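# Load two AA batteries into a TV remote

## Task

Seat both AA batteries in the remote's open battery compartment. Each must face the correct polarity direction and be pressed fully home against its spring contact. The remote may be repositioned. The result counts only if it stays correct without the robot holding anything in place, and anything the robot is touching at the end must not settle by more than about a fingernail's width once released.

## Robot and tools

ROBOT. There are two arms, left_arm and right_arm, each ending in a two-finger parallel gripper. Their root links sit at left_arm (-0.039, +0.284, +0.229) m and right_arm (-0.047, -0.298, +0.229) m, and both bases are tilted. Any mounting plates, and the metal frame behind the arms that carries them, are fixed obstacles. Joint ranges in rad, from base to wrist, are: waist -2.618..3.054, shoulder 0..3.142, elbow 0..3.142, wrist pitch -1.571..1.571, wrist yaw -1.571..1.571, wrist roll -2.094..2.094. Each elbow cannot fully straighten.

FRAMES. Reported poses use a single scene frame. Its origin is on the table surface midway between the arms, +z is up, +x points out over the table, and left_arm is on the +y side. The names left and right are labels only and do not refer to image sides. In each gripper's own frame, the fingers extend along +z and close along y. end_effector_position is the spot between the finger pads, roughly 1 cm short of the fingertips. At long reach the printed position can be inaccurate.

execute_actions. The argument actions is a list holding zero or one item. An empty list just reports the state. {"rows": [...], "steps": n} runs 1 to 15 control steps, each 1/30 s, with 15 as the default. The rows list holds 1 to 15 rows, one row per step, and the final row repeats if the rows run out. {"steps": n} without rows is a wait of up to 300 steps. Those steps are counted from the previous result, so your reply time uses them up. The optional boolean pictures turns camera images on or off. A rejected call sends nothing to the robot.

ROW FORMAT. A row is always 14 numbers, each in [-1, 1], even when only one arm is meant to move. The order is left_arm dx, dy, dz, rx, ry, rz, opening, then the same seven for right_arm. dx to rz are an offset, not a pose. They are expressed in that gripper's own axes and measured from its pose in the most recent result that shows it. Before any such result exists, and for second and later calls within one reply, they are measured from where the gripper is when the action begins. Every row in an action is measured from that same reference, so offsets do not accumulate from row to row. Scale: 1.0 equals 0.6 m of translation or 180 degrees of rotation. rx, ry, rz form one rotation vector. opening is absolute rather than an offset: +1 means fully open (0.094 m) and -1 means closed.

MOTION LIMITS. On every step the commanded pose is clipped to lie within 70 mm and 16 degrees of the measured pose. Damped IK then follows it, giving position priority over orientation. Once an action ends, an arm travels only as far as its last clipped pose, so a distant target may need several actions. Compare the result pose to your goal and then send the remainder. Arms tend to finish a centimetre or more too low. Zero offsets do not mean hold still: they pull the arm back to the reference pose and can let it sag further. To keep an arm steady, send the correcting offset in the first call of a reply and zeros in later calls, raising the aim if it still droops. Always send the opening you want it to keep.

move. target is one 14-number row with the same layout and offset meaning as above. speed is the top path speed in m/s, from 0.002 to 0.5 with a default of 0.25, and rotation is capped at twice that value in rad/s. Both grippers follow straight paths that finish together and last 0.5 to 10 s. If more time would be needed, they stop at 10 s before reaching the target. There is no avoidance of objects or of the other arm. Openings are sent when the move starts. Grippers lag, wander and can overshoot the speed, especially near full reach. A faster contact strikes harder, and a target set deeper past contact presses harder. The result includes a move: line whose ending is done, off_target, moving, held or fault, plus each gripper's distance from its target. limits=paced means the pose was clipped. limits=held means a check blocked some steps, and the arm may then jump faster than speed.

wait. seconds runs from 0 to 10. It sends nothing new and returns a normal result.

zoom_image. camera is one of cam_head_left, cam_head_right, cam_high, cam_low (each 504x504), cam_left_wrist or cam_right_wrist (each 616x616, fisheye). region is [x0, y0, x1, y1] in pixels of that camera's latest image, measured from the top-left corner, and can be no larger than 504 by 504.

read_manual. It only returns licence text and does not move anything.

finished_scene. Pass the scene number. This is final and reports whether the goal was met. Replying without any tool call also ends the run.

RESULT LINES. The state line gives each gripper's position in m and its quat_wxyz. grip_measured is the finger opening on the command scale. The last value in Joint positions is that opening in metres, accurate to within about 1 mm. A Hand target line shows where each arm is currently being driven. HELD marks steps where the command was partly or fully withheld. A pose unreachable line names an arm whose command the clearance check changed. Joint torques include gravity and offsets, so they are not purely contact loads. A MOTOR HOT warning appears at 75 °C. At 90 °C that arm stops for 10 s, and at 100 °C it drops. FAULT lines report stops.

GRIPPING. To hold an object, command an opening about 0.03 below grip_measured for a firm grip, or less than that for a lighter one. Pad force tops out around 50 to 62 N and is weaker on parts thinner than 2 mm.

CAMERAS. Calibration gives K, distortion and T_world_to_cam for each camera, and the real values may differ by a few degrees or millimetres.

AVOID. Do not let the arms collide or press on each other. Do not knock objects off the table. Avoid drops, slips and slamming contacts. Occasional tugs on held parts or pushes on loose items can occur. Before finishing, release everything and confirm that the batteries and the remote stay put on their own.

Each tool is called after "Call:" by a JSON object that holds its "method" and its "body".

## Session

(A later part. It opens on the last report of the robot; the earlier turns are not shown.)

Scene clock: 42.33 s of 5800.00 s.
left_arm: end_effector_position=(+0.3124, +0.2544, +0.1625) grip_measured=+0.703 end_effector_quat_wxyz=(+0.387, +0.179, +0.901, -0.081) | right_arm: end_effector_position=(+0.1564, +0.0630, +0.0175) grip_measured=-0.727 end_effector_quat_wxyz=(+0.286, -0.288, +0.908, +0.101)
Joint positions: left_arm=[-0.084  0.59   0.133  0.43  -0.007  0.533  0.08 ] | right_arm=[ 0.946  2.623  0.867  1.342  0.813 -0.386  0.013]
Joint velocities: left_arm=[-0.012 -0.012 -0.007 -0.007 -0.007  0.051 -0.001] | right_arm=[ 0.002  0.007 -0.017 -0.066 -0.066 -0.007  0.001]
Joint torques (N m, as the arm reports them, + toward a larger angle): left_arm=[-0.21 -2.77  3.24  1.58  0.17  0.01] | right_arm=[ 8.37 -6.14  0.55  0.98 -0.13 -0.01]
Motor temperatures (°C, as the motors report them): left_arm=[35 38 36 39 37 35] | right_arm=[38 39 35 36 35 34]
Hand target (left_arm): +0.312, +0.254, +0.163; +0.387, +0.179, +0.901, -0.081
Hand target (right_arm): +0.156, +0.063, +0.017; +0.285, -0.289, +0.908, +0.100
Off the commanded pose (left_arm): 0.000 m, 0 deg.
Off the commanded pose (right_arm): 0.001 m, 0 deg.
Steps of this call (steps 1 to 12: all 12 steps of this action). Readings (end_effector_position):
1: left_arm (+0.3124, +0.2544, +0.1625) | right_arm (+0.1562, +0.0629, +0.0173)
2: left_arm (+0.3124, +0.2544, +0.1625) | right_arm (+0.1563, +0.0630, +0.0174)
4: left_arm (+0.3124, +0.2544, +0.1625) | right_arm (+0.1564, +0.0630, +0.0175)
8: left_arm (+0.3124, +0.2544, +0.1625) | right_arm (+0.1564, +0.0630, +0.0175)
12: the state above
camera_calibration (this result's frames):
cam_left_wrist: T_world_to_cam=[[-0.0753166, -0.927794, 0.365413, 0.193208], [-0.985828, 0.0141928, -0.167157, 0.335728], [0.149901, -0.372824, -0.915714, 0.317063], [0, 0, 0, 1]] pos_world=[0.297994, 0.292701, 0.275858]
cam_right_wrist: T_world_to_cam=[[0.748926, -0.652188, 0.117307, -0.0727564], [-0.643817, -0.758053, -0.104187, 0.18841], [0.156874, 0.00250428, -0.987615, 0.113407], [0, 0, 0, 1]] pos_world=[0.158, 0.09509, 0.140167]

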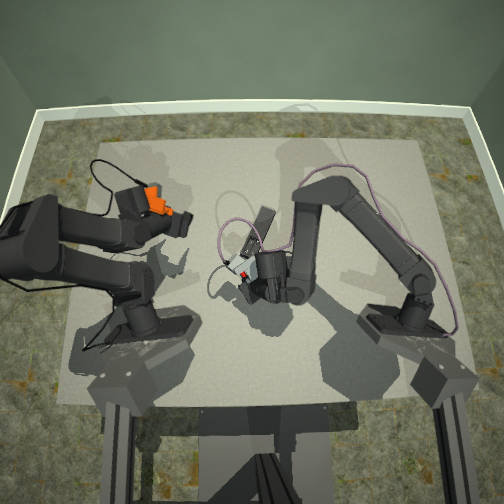

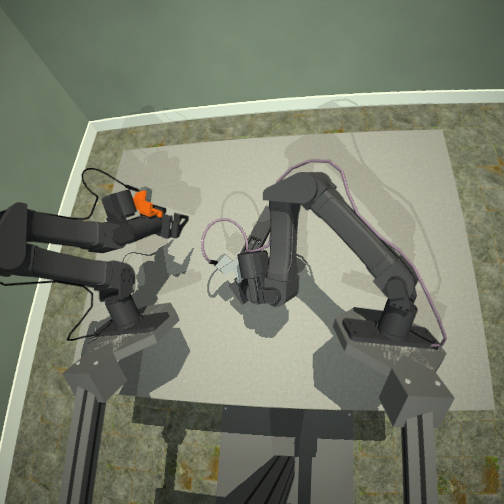

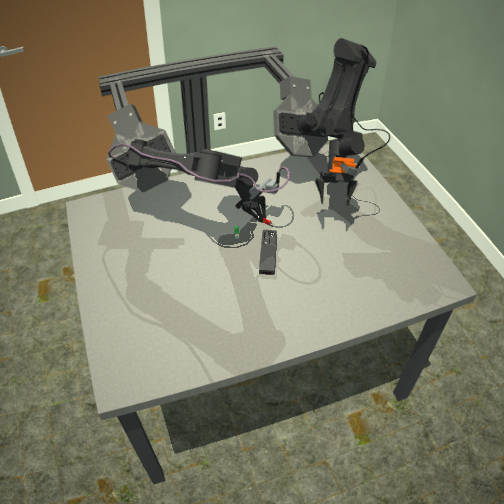

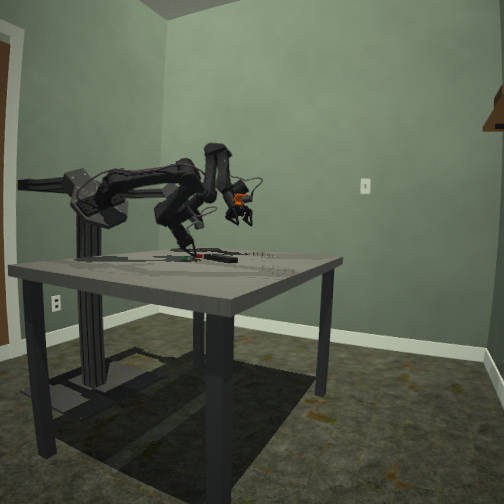

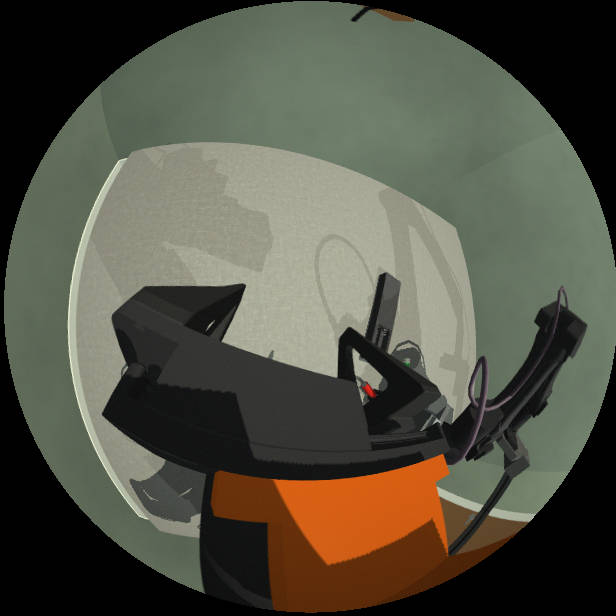

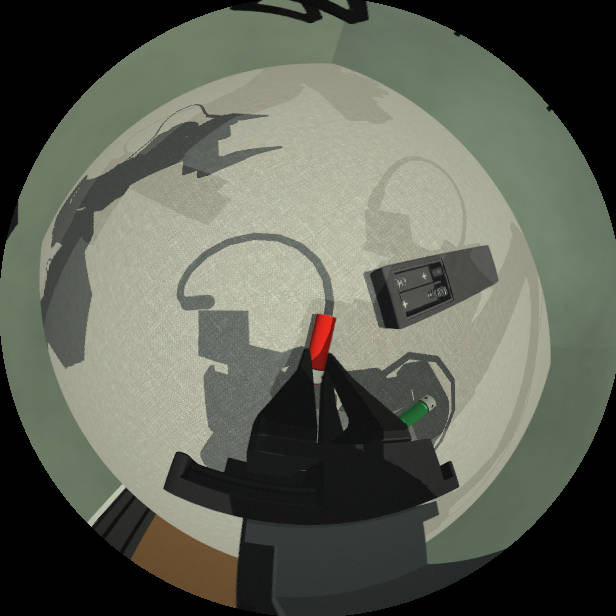

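Call:
{"method": "move", "body": {"target": [0,0,0,0,0,0,0.7, 0.018,0,-0.016,0,0,0,-0.5], "speed": 0.03}}

Scene clock: 45.40 s of 5800.00 s.
left_arm: end_effector_position=(+0.3124, +0.2544, +0.1625) grip_measured=+0.703 end_effector_quat_wxyz=(+0.387, +0.179, +0.901, -0.081) | right_arm: end_effector_position=(+0.1571, +0.0568, +0.0196) grip_measured=-0.502 end_effector_quat_wxyz=(+0.291, -0.279, +0.910, +0.098)
Joint positions: left_arm=[-0.084  0.59   0.133  0.43  -0.007  0.533  0.08 ] | right_arm=[ 0.945  2.623  0.844  1.384  0.82  -0.386  0.023]
Joint velocities: left_arm=[-0.012  0.012 -0.007 -0.022 -0.066  0.007 -0.   ] | right_arm=[ 0.007 -0.027 -0.002  0.066  0.037  0.066  0.   ]
Joint torques (N m, as the arm reports them, + toward a larger angle): left_arm=[-0.22 -2.78  3.24  1.58  0.17  0.01] | right_arm=[ 9.47 -4.58 -0.61  1.11 -0.09  0.05]
Motor temperatures (°C, as the motors report them): left_arm=[35 38 36 39 37 35] | right_arm=[38 39 35 36 35 34]
Hand target (left_arm): +0.312, +0.254, +0.163; +0.387, +0.179, +0.901, -0.081
Hand target (right_arm): +0.145, +0.054, +0.019; +0.286, -0.288, +0.908, +0.100
Off the commanded pose (left_arm): 0.000 m, 0 deg.
Off the commanded pose (right_arm): 0.013 m, 1 deg.
move: off_target (right_arm)
camera_calibration (this result's frames):
cam_left_wrist: T_world_to_cam=[[-0.0753166, -0.927794, 0.365413, 0.193208], [-0.985828, 0.0141928, -0.167157, 0.335728], [0.149901, -0.372824, -0.915714, 0.317063], [0, 0, 0, 1]] pos_world=[0.297994, 0.292701, 0.275858]
cam_right_wrist: T_world_to_cam=[[0.735978, -0.666154, 0.120728, -0.0747677], [-0.656678, -0.745807, -0.112006, 0.185882], [0.164654, 0.00315451, -0.986346, 0.114092], [0, 0, 0, 1]] pos_world=[0.158306, 0.0884654, 0.142381]

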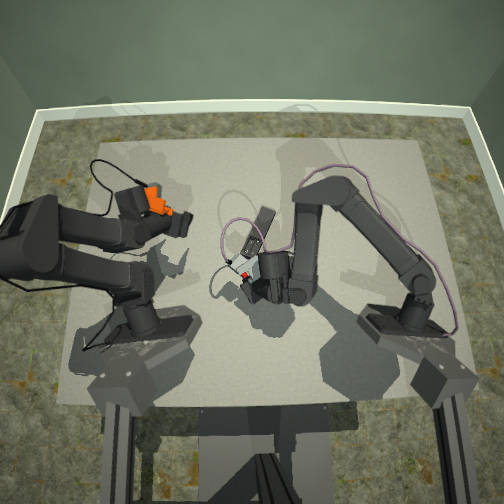

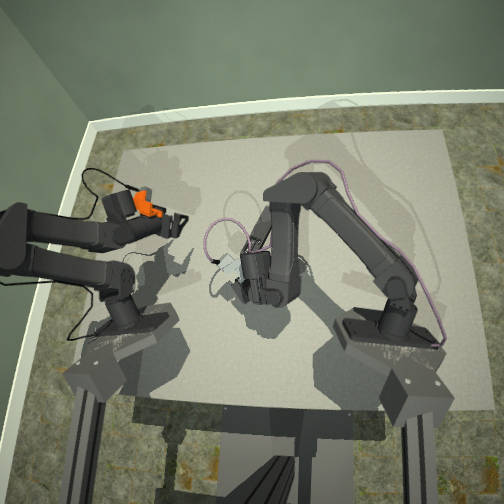

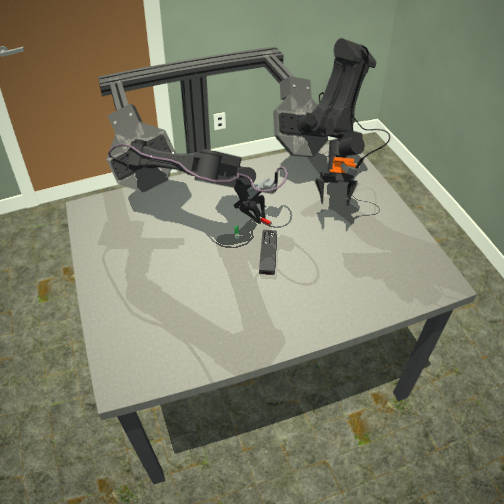

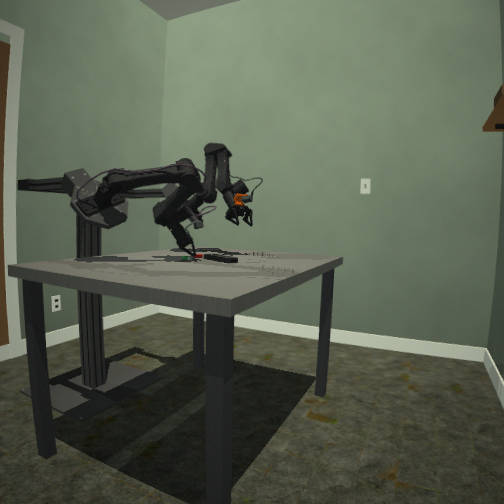

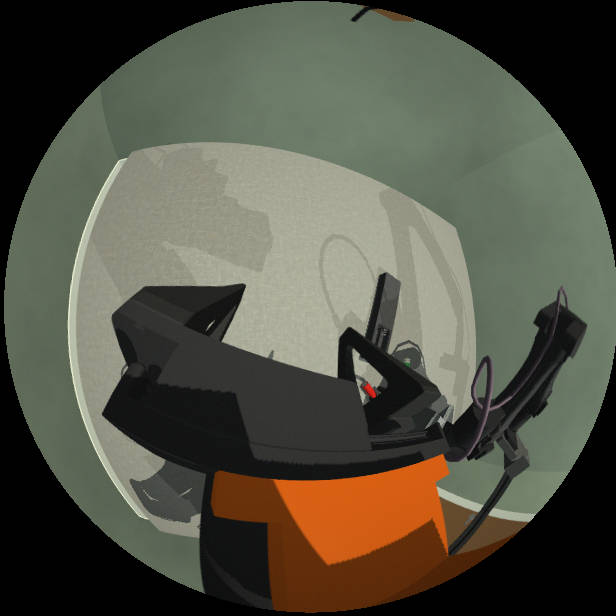

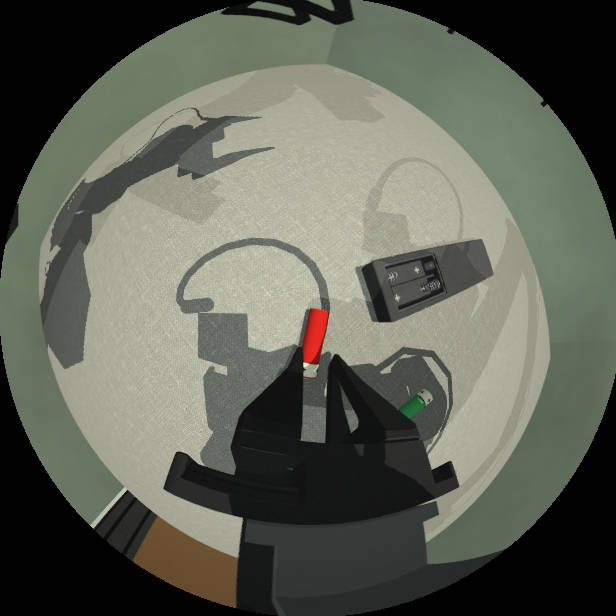

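Call:
{"method": "execute_actions", "body": {"actions": [{"rows":[[0,0,0,0,0,0,0.7,0,0,0,0,0,0,-0.56],[0,0,0,0,0,0,0.7,0,0,0,0,0,0,-0.61],[0,0,0,0,0,0,0.7,0,0,0,0,0,0,-0.65],[0,0,0,0,0,0,0.7,0,0,0,0,0,0,-0.68],[0,0,0,0,0,0,0.7,0,0,0,0,0,0,-0.71],[0,0,0,0,0,0,0.7,0,0,0,0,0,0,-0.76]],"steps":12}], "pictures": false}}

Call:
{"method": "move", "body": {"target": [0,0,0,0,0,0,0.7, -0.03,0,-0.1,0,0,0,-0.76], "speed": 0.12}}

Call:
{"method": "move", "body": {"target": [0.16,-0.352,0.054,0.008,0,0.008,0.7, -0.15,-0.437,0.016,-0.127,0.114,-0.284,-0.76], "speed": 0.2}}

Call:
{"method": "zoom_image", "body": {"camera": "cam_left_wrist", "region": [220,160,420,360]}}

Scene clock: 55.23 s of 5800.00 s.
left_arm: end_effector_position=(+0.3124, +0.2544, +0.1625) grip_measured=+0.703 end_effector_quat_wxyz=(+0.387, +0.179, +0.901, -0.081) | right_arm: end_effector_position=(+0.1586, +0.0554, +0.0184) grip_measured=-0.731 end_effector_quat_wxyz=(+0.291, -0.277, +0.911, +0.097)
Joint positions: left_arm=[-0.084  0.59   0.133  0.43  -0.007  0.533  0.08 ] | right_arm=[ 0.94   2.623  0.844  1.388  0.82  -0.386  0.013]
Joint velocities: left_arm=[-0.017  0.007 -0.017 -0.007 -0.037 -0.037  0.001] | right_arm=[-0.007 -0.022 -0.002 -0.051 -0.007 -0.081 -0.002]
Joint torques (N m, as the arm reports them, + toward a larger angle): left_arm=[-0.23 -2.76  3.23  1.58  0.17  0.02] | right_arm=[ 8.69 -6.06  0.49  0.98 -0.14 -0.01]
Motor temperatures (°C, as the motors report them): left_arm=[35 38 36 39 37 35] | right_arm=[39 38 35 37 35 34]
Hand target (left_arm): +0.312, +0.254, +0.163; +0.387, +0.179, +0.901, -0.081
Hand target (right_arm): +0.157, +0.057, +0.020; +0.291, -0.279, +0.910, +0.098
Off the commanded pose (left_arm): 0.000 m, 0 deg.
Off the commanded pose (right_arm): 0.002 m, 0 deg.
Steps of this call (steps 1 to 90: nothing new was sent; then 6.43 s passed at rest; steps 91 to 102: all 12 steps of this action). Readings (end_effector_position):
91: left_arm (+0.3124, +0.2544, +0.1625) | right_arm (+0.1578, +0.0567, +0.0199)
92: left_arm (+0.3124, +0.2544, +0.1625) | right_arm (+0.1580, +0.0565, +0.0196)
94: left_arm (+0.3124, +0.2544, +0.1625) | right_arm (+0.1584, +0.0559, +0.0189)
98: left_arm (+0.3124, +0.2544, +0.1625) | right_arm (+0.1586, +0.0554, +0.0184)
102: the state above

Scene clock: 56.57 s of 5800.00 s.
left_arm: end_effector_position=(+0.3124, +0.2544, +0.1625) grip_measured=+0.703 end_effector_quat_wxyz=(+0.387, +0.179, +0.901, -0.081) | right_arm: end_effector_position=(+0.1434, +0.0446, +0.0712) grip_measured=-0.731 end_effector_quat_wxyz=(+0.291, -0.277, +0.911, +0.093)
Joint positions: left_arm=[-0.084  0.59   0.133  0.43  -0.007  0.533  0.08 ] | right_arm=[ 1.088  2.487  0.717  1.301  0.962 -0.29   0.013]
Joint velocities: left_arm=[-0.007  0.002  0.012 -0.081 -0.022  0.022 -0.   ] | right_arm=[ 0.007 -0.007 -0.012 -0.037 -0.022 -0.022 -0.001]
Joint torques (N m, as the arm reports them, + toward a larger angle): left_arm=[-0.22 -2.77  3.25  1.58  0.16  0.01] | right_arm=[ 9.34 -7.32 -0.07  0.92 -0.06  0.11]
Motor temperatures (°C, as the motors report them): left_arm=[35 38 36 39 37 35] | right_arm=[39 39 35 37 35 34]
Hand target (left_arm): +0.312, +0.254, +0.163; +0.387, +0.179, +0.901, -0.081
Hand target (right_arm): +0.142, +0.043, +0.077; +0.291, -0.277, +0.911, +0.097
Off the commanded pose (left_arm): 0.000 m, 0 deg.
Off the commanded pose (right_arm): 0.007 m, 0 deg.
move: done
camera_calibration (this result's frames):
cam_left_wrist: T_world_to_cam=[[-0.0753166, -0.927794, 0.365413, 0.193208], [-0.985828, 0.0141928, -0.167157, 0.335728], [0.149901, -0.372824, -0.915714, 0.317063], [0, 0, 0, 1]] pos_world=[0.297994, 0.292701, 0.275858]
cam_right_wrist: T_world_to_cam=[[0.730312, -0.67091, 0.128545, -0.0785441], [-0.662497, -0.7415, -0.106185, 0.173756], [0.166556, -0.00761293, -0.986003, 0.167488], [0, 0, 0, 1]] pos_world=[0.144578, 0.0774189, 0.19369]

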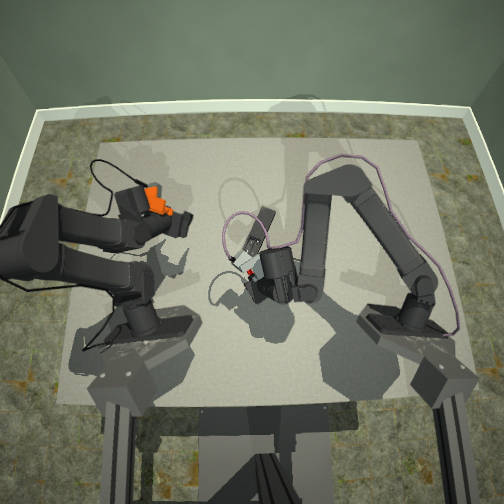

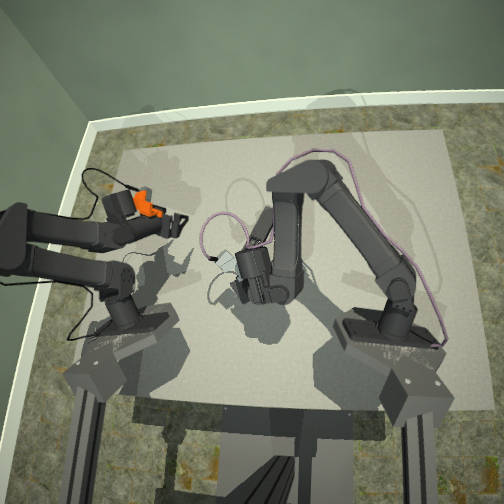

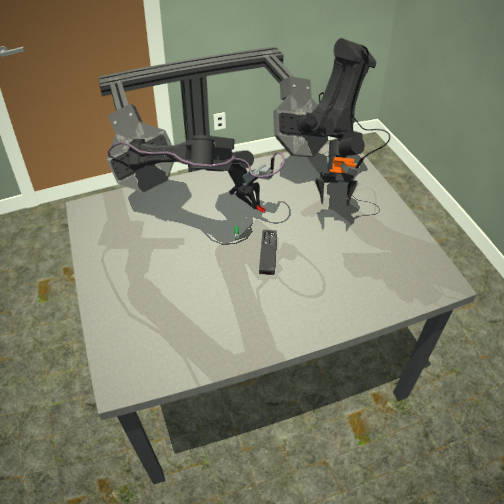

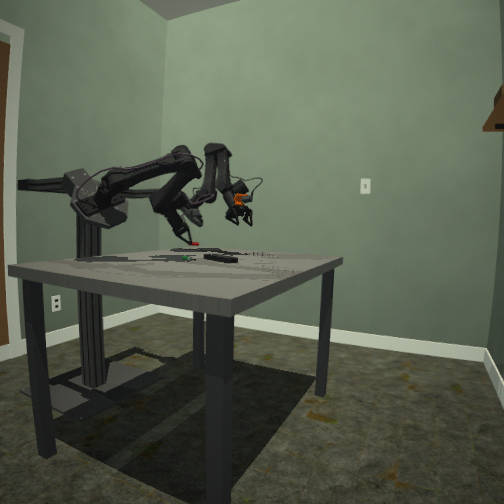

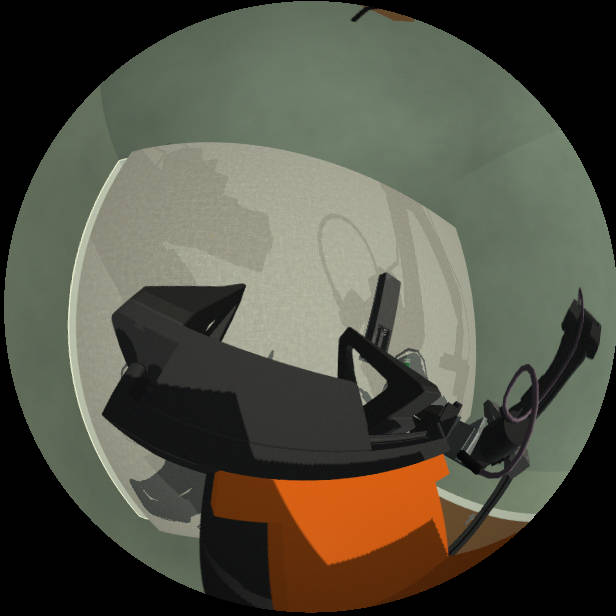

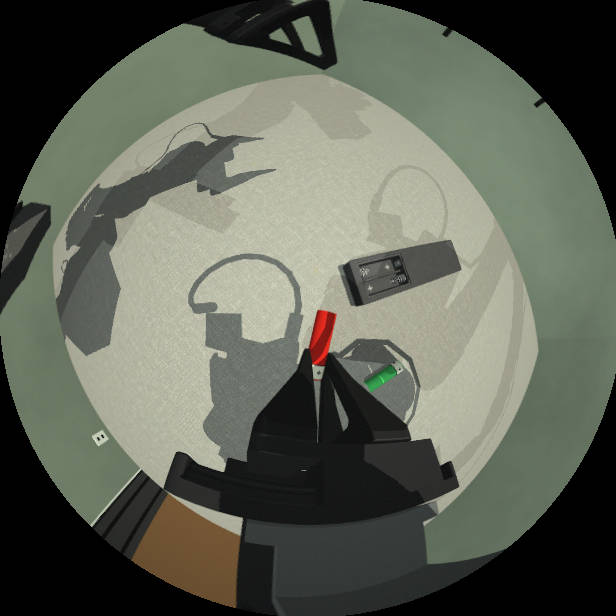

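Scene clock: 59.87 s of 5800.00 s.
left_arm: end_effector_position=(+0.1852, +0.0756, +0.0728) grip_measured=+0.703 end_effector_quat_wxyz=(+0.276, +0.205, +0.935, -0.083) | right_arm: end_effector_position=(+0.3508, -0.1322, +0.1128) grip_measured=-0.730 end_effector_quat_wxyz=(-0.073, +0.696, -0.711, -0.069)
Joint positions: left_arm=[-0.865  2.212  0.251  1.58  -0.822  0.273  0.08 ] | right_arm=[ 0.548  1.533  1.146 -0.495  0.51  -1.179  0.013]
Joint velocities: left_arm=[-0.017 -0.007  0.007  0.022 -0.081 -0.022 -0.001] | right_arm=[ 0.017 -0.012 -0.022  0.007 -0.037  0.037 -0.   ]
Joint torques (N m, as the arm reports them, + toward a larger angle): left_arm=[-7.28 -3.3   0.56  1.2  -0.06 -0.07] | right_arm=[ 5.25 -7.16  4.88  0.23 -0.31 -0.08]
Motor temperatures (°C, as the motors report them): left_arm=[35 38 36 39 37 35] | right_arm=[39 39 35 37 35 34]
Hand target (left_arm): +0.187, +0.068, +0.073; +0.281, +0.199, +0.935, -0.085
Hand target (right_arm): +0.355, -0.127, +0.117; -0.082, +0.699, -0.706, -0.078
Off the commanded pose (left_arm): 0.007 m, 13 deg.
Off the commanded pose (right_arm): 0.006 m, 2 deg.
joint sent to its limit (left arm) — the command would take joint 4 (wrist pitch) past its upper limit, so that joint was sent only as far as its limit.
move: off_target (left_arm)
camera_calibration (this result's frames):
cam_left_wrist: T_world_to_cam=[[-0.0501893, -0.945728, 0.321062, 0.0504213], [-0.995593, 0.0728755, 0.05903, 0.17878], [-0.0792238, -0.316684, -0.945217, 0.227662], [0, 0, 0, 1]] pos_world=[0.198559, 0.106753, 0.188448]
cam_right_wrist: T_world_to_cam=[[0.968894, 0.24524, 0.0331804, -0.305854], [0.224579, -0.927641, 0.298406, -0.19695], [0.10396, -0.281672, -0.953862, 0.154677], [0, 0, 0, 1]] pos_world=[0.324491, -0.0641228, 0.21646]

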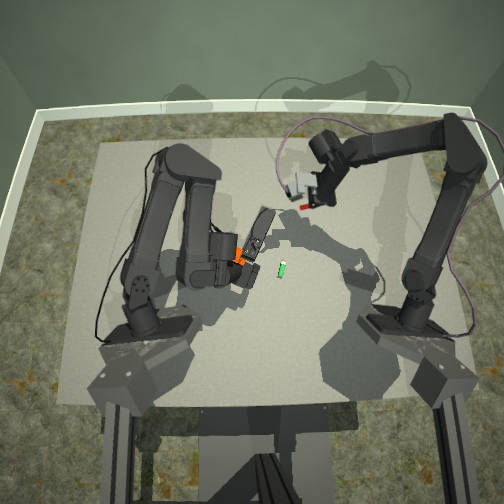

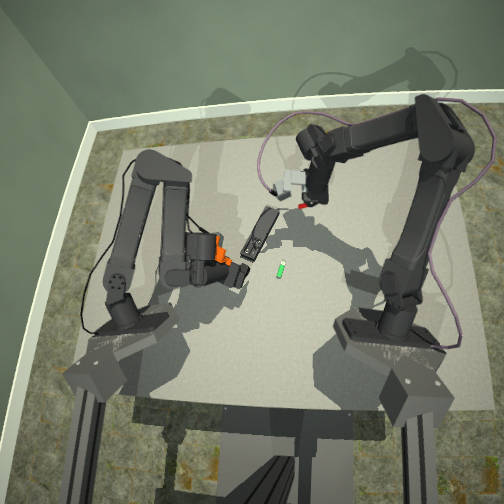

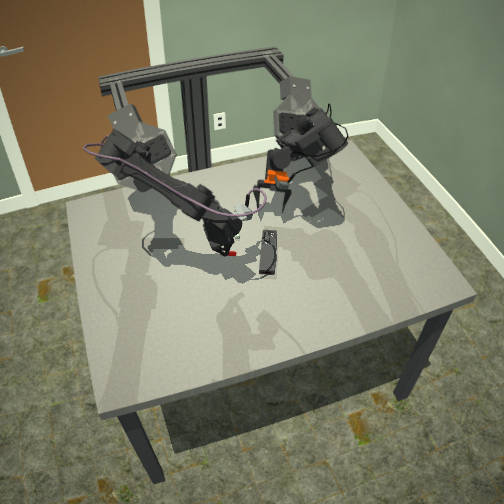

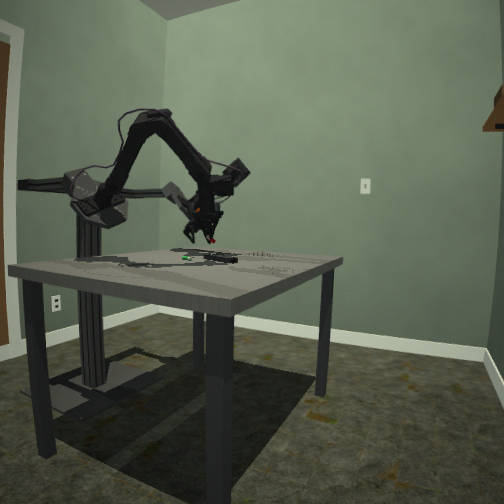

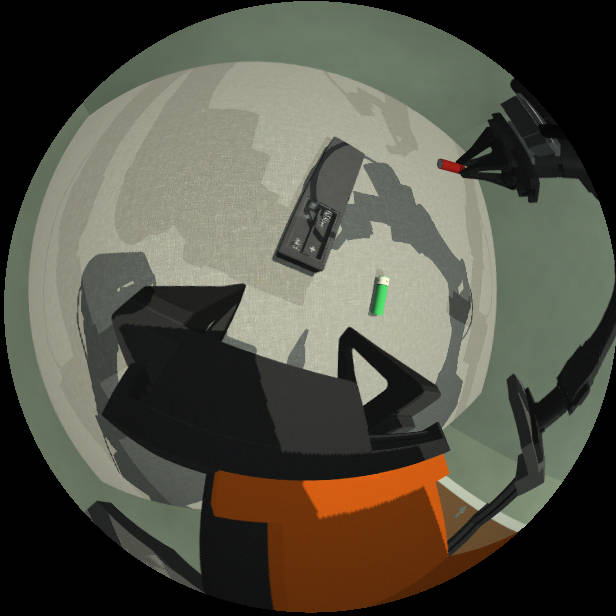

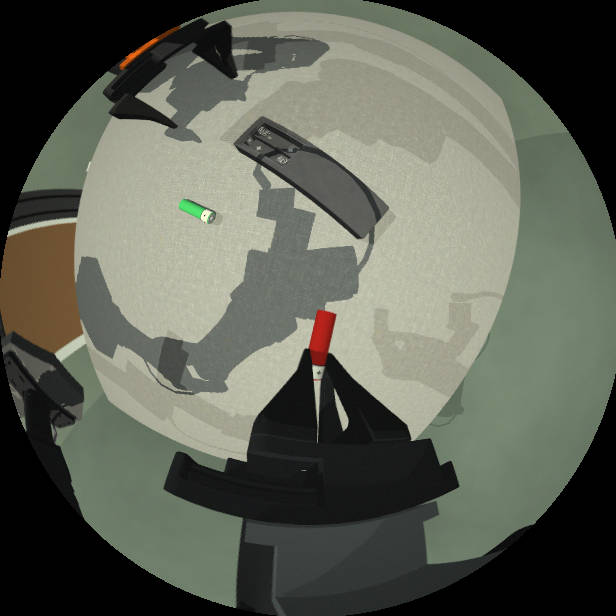

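Region (220, 160, 420, 360) of cam_left_wrist's 616x616 image, scaled by 2.520, with more detail than that image has.

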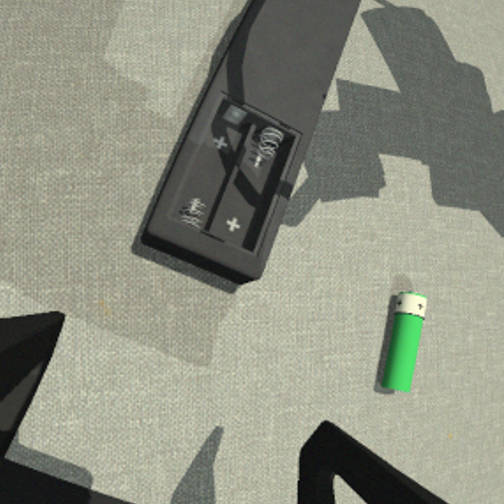

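Call:
{"method": "move", "body": {"target": [-0.057,0.007,0.143,-0.016,0,0,0.7, 0,0,-0.005,0,0,0,-0.76], "speed": 0.08}}

Scene clock: 64.83 s of 5800.00 s.
left_arm: end_effector_position=(+0.2550, +0.0528, +0.0234) grip_measured=+0.703 end_effector_quat_wxyz=(+0.285, +0.192, +0.938, -0.053) | right_arm: end_effector_position=(+0.3506, -0.1328, +0.1127) grip_measured=-0.730 end_effector_quat_wxyz=(-0.072, +0.697, -0.711, -0.068)
Joint positions: left_arm=[-0.674  2.213  0.54   1.389 -0.704  0.376  0.08 ] | right_arm=[ 0.548  1.533  1.146 -0.497  0.513 -1.18   0.013]
Joint velocities: left_arm=[ 0.002  0.012 -0.012 -0.022 -0.007 -0.022 -0.001] | right_arm=[-0.007  0.002 -0.007 -0.022 -0.022  0.007 -0.   ]
Joint torques (N m, as the arm reports them, + toward a larger angle): left_arm=[-6.56 -4.82  0.91  1.08  0.21  0.11] | right_arm=[ 5.2  -7.96  3.6   0.26 -0.1   0.03]
Motor temperatures (°C, as the motors report them): left_arm=[36 38 36 39 37 35] | right_arm=[38 39 35 36 35 34]
Hand target (left_arm): +0.255, +0.046, +0.019; +0.283, +0.200, +0.936, -0.057
Hand target (right_arm): +0.351, -0.133, +0.116; -0.073, +0.696, -0.711, -0.069
Off the commanded pose (left_arm): 0.009 m, 1 deg.
Off the commanded pose (right_arm): 0.003 m, 0 deg.
After step 90, 0.33 s passed at rest.
move: done
camera_calibration (this result's frames):
cam_left_wrist: T_world_to_cam=[[-0.0148741, -0.960807, 0.276818, 0.0410994], [-0.999026, 0.025782, 0.0358066, 0.256684], [-0.0415402, -0.276016, -0.960255, 0.167818], [0, 0, 0, 1]] pos_world=[0.264016, 0.0791911, 0.14058]
cam_right_wrist: T_world_to_cam=[[0.968565, 0.24668, 0.032115, -0.305058], [0.225954, -0.9264, 0.301211, -0.198041], [0.104054, -0.284486, -0.953017, 0.153919], [0, 0, 0, 1]] pos_world=[0.3242, -0.0644258, 0.216136]

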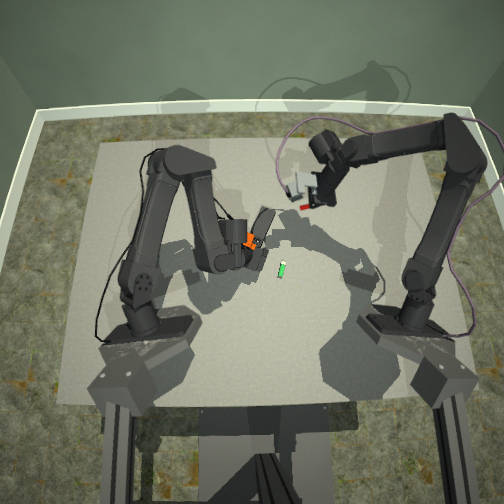

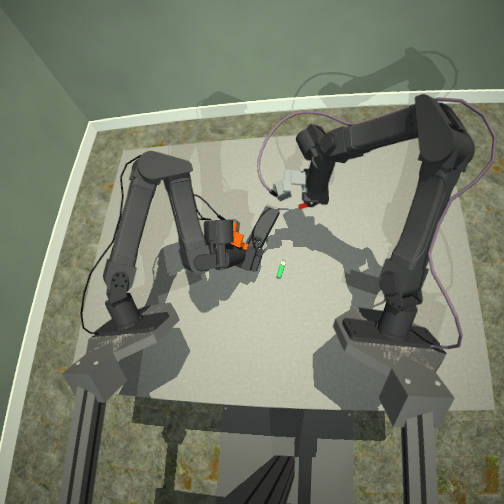

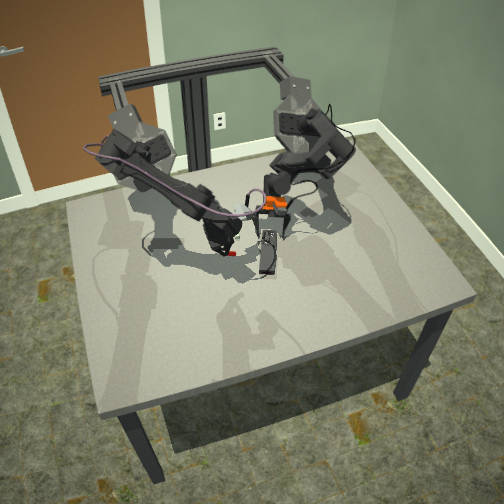

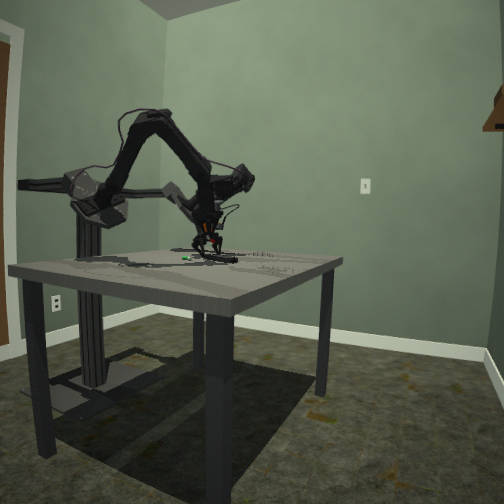

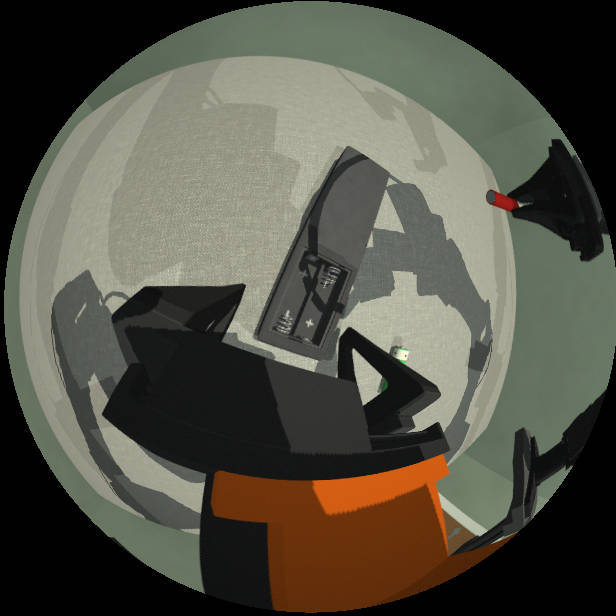

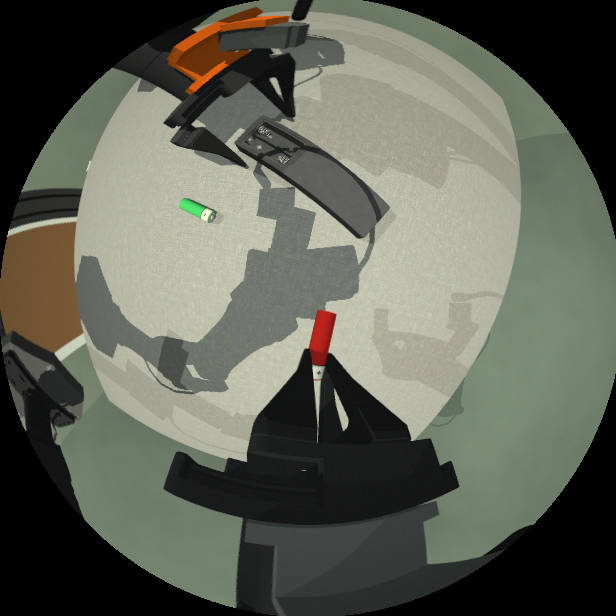

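Call:
{"method": "move", "body": {"target": [0.008,0,0.016,0,0,0,0.35, 0,0,-0.005,0,0,0,-0.76], "speed": 0.03}}

Call:
{"method": "execute_actions", "body": {"actions": [{"rows":[[0,0,0,0,0,0,0.28,0,0,0,0,0,0,-0.76],[0,0,0,0,0,0,0.22,0,0,0,0,0,0,-0.76],[0,0,0,0,0,0,0.16,0,0,0,0,0,0,-0.76],[0,0,0,0,0,0,0.11,0,0,0,0,0,0,-0.76],[0,0,0,0,0,0,0.07,0,0,0,0,0,0,-0.76],[0,0,0,0,0,0,0.03,0,0,0,0,0,0,-0.76],[0,0,0,0,0,0,0.0,0,0,0,0,0,0,-0.76],[0,0,0,0,0,0,-0.03,0,0,0,0,0,0,-0.76]],"steps":12}], "pictures": false}}

Call:
{"method": "move", "body": {"target": [-0.113,0.086,0.065,0.2066,0,0.3097,-0.03, 0,0,0,0,0,0,-0.76], "speed": 0.2}}

Scene clock: 72.53 s of 5800.00 s.
left_arm: end_effector_position=(+0.2537, +0.0575, +0.0167) grip_measured=+0.353 end_effector_quat_wxyz=(+0.283, +0.189, +0.939, -0.049) | right_arm: end_effector_position=(+0.3507, -0.1331, +0.1126) grip_measured=-0.730 end_effector_quat_wxyz=(-0.071, +0.697, -0.711, -0.067)
Joint positions: left_arm=[-0.653  2.232  0.54   1.408 -0.693  0.378  0.064] | right_arm=[ 0.548  1.533  1.146 -0.497  0.515 -1.18   0.013]
Joint velocities: left_arm=[-0.002 -0.002 -0.002  0.051 -0.007 -0.051  0.001] | right_arm=[-0.007  0.002  0.007 -0.037 -0.007  0.007  0.   ]
Joint torques (N m, as the arm reports them, + toward a larger angle): left_arm=[-6.11 -4.58  0.67  1.23  0.14  0.13] | right_arm=[ 5.22 -7.94  3.61  0.23 -0.09  0.03]
Motor temperatures (°C, as the motors report them): left_arm=[36 38 35 39 37 35] | right_arm=[38 39 35 36 35 34]
Hand target (left_arm): +0.256, +0.053, +0.013; +0.285, +0.192, +0.938, -0.053
Hand target (right_arm): +0.351, -0.133, +0.116; -0.072, +0.697, -0.711, -0.068
Off the commanded pose (left_arm): 0.007 m, 1 deg.
Off the commanded pose (right_arm): 0.003 m, 0 deg.
After step 90, 4.00 s passed at rest.
move: done
camera_calibration (this result's frames):
cam_left_wrist: T_world_to_cam=[[-0.00780262, -0.9626, 0.270814, 0.0458538], [-0.999005, 0.019396, 0.0401596, 0.255846], [-0.0439103, -0.270231, -0.961794, 0.163007], [0, 0, 0, 1]] pos_world=[0.263107, 0.0832259, 0.134086]
cam_right_wrist: T_world_to_cam=[[0.968583, 0.246576, 0.0323764, -0.305157], [0.225543, -0.925796, 0.303369, -0.198416], [0.104777, -0.286535, -0.952323, 0.153123], [0, 0, 0, 1]] pos_world=[0.324277, -0.0645735, 0.215895]

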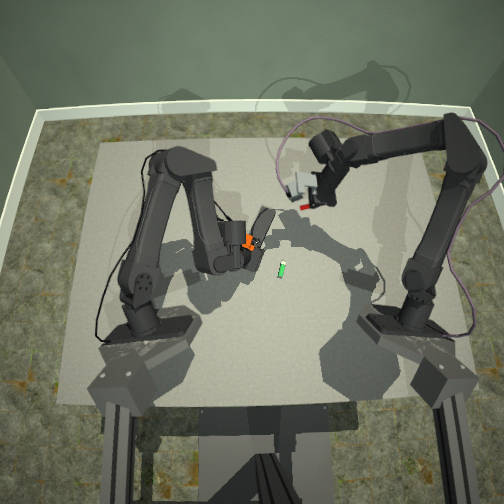

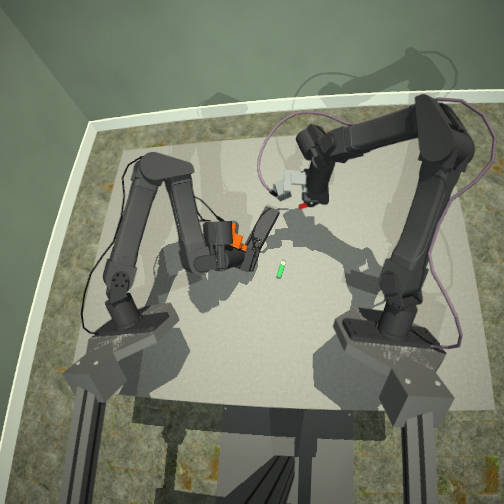

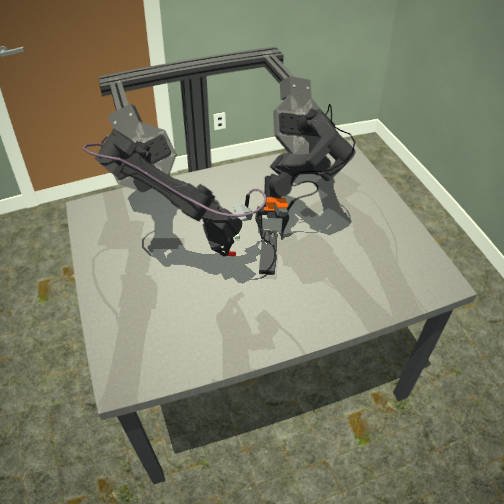

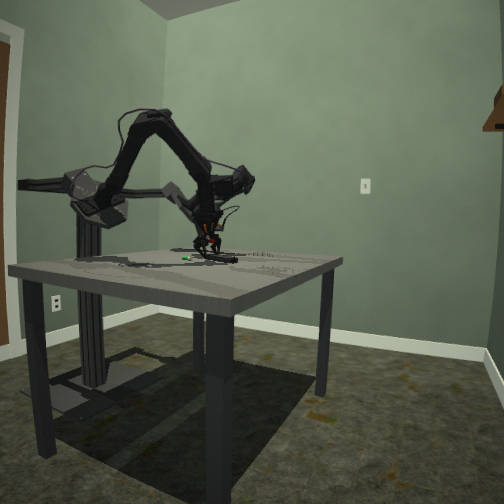

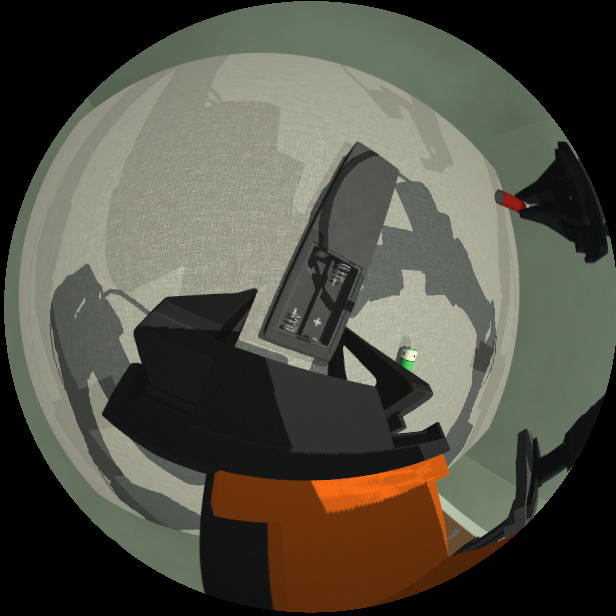

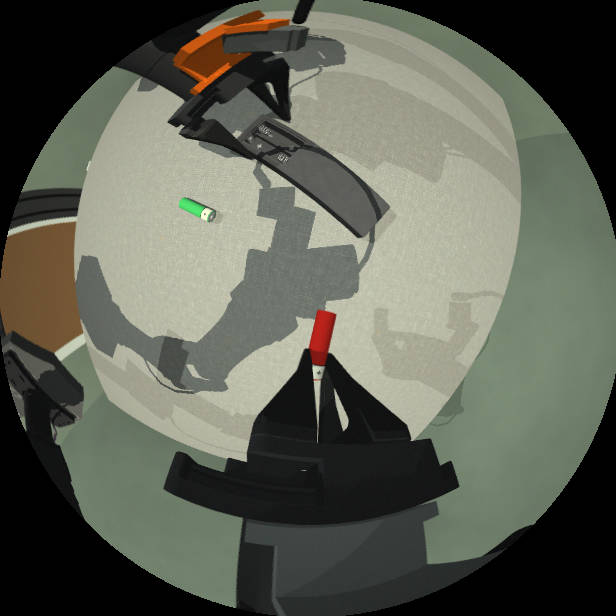

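Scene clock: 72.93 s of 5800.00 s.
left_arm: end_effector_position=(+0.2537, +0.0575, +0.0167) grip_measured=+0.036 end_effector_quat_wxyz=(+0.283, +0.189, +0.939, -0.049) | right_arm: end_effector_position=(+0.3507, -0.1331, +0.1126) grip_measured=-0.730 end_effector_quat_wxyz=(-0.071, +0.697, -0.711, -0.067)
Joint positions: left_arm=[-0.653  2.232  0.54   1.408 -0.693  0.378  0.049] | right_arm=[ 0.548  1.533  1.146 -0.497  0.515 -1.18   0.013]
Joint velocities: left_arm=[-0.002  0.002  0.002 -0.051 -0.007 -0.007 -0.001] | right_arm=[-0.002 -0.012 -0.007  0.007 -0.095  0.007  0.   ]
Joint torques (N m, as the arm reports them, + toward a larger angle): left_arm=[-6.74 -6.   -0.89  1.22  0.05  0.01] | right_arm=[ 4.79 -7.37  3.51  0.35 -0.1  -0.01]
Motor temperatures (°C, as the motors report them): left_arm=[36 38 35 39 37 35] | right_arm=[38 39 35 36 35 34]
Hand target (left_arm): +0.254, +0.058, +0.017; +0.283, +0.189, +0.939, -0.049
Hand target (right_arm): +0.351, -0.133, +0.113; -0.071, +0.697, -0.711, -0.067
Off the commanded pose (left_arm): 0.000 m, 0 deg.
Off the commanded pose (right_arm): 0.000 m, 0 deg.
Steps of this call (steps 1 to 12: all 12 steps of this action). Readings (end_effector_position):
1: left_arm (+0.2537, +0.0575, +0.0167) | right_arm (+0.3507, -0.1331, +0.1126)
2: left_arm (+0.2537, +0.0575, +0.0167) | right_arm (+0.3507, -0.1331, +0.1126)
4: left_arm (+0.2537, +0.0575, +0.0167) | right_arm (+0.3507, -0.1331, +0.1126)
8: left_arm (+0.2537, +0.0575, +0.0167) | right_arm (+0.3507, -0.1331, +0.1126)
12: the state above

Scene clock: 76.80 s of 5800.00 s.
left_arm: end_effector_position=(+0.3452, +0.0809, +0.0191) grip_measured=+0.034 end_effector_quat_wxyz=(+0.199, +0.676, +0.685, -0.186) | right_arm: end_effector_position=(+0.3507, -0.1331, +0.1126) grip_measured=-0.730 end_effector_quat_wxyz=(-0.071, +0.697, -0.711, -0.067)
Joint positions: left_arm=[-0.307  1.751  1.009  0.016 -0.006  1.398  0.049] | right_arm=[ 0.548  1.533  1.146 -0.497  0.515 -1.18   0.013]
Joint velocities: left_arm=[-0.007 -0.002 -0.002 -0.022 -0.007  0.051 -0.   ] | right_arm=[-0.012 -0.002 -0.017  0.037  0.007  0.022 -0.001]
Joint torques (N m, as the arm reports them, + toward a larger angle): left_arm=[-5.31 -7.9   3.3   0.34  0.47  0.13] | right_arm=[ 4.8  -7.37  3.5   0.35 -0.1   0.  ]
Motor temperatures (°C, as the motors report them): left_arm=[36 38 35 38 37 35] | right_arm=[38 39 35 36 35 34]
Hand target (left_arm): +0.349, +0.076, +0.021; +0.203, +0.679, +0.678, -0.195
Hand target (right_arm): +0.351, -0.133, +0.113; -0.071, +0.697, -0.711, -0.067
Off the commanded pose (left_arm): 0.006 m, 2 deg.
Off the commanded pose (right_arm): 0.000 m, 0 deg.
move: done
camera_calibration (this result's frames):
cam_left_wrist: T_world_to_cam=[[-0.885433, -0.385407, 0.259751, 0.324889], [-0.381307, 0.921934, 0.0681333, 0.0599018], [-0.265733, -0.0387177, -0.963269, 0.233529], [0, 0, 0, 1]] pos_world=[0.372564, 0.0790305, 0.13648]
cam_right_wrist: T_world_to_cam=[[0.968583, 0.246576, 0.0323764, -0.305157], [0.225543, -0.925796, 0.303369, -0.198416], [0.104777, -0.286535, -0.952323, 0.153123], [0, 0, 0, 1]] pos_world=[0.324277, -0.0645735, 0.215895]

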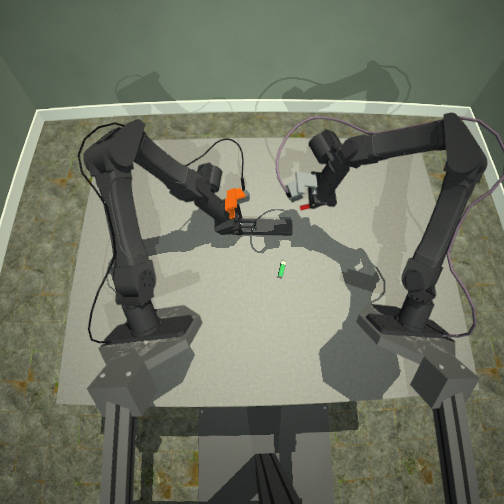

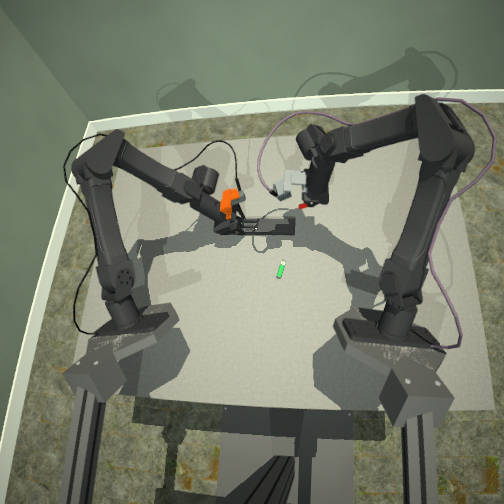

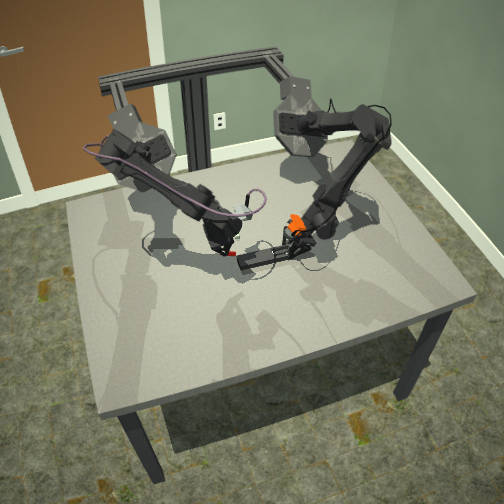

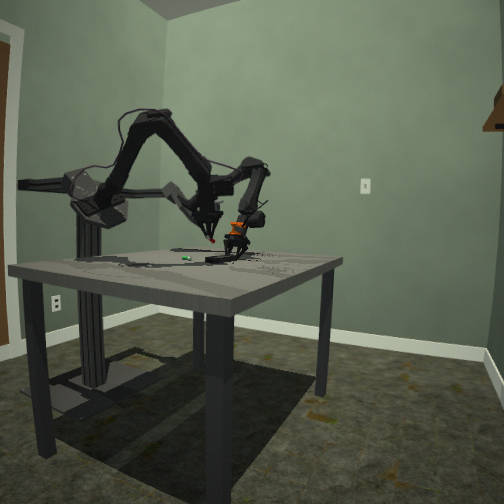

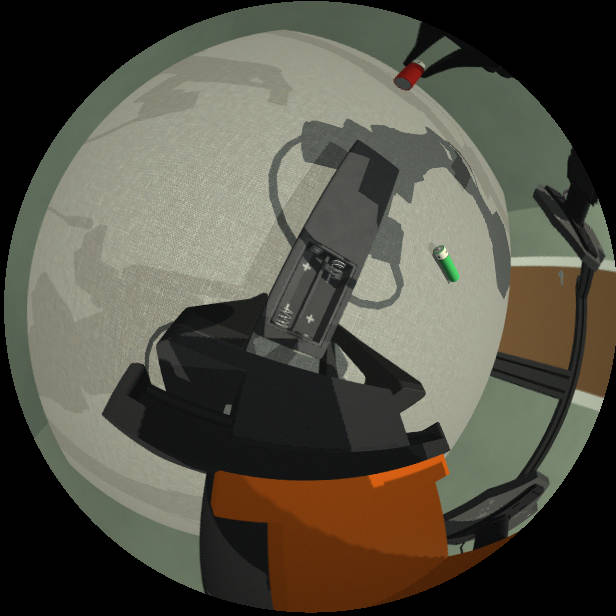

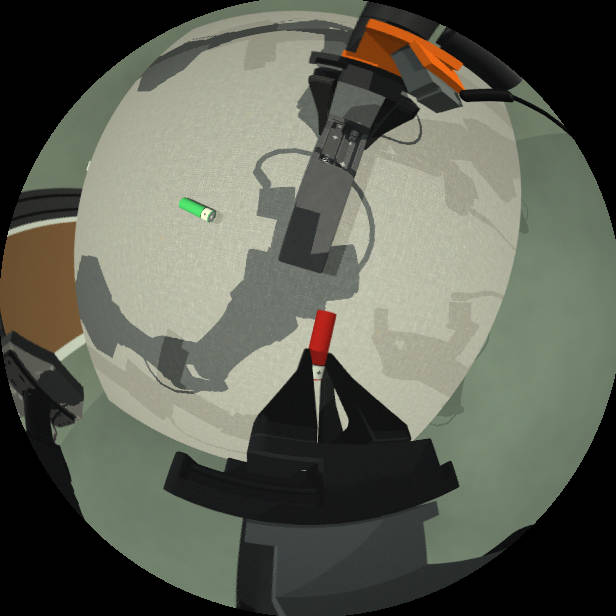

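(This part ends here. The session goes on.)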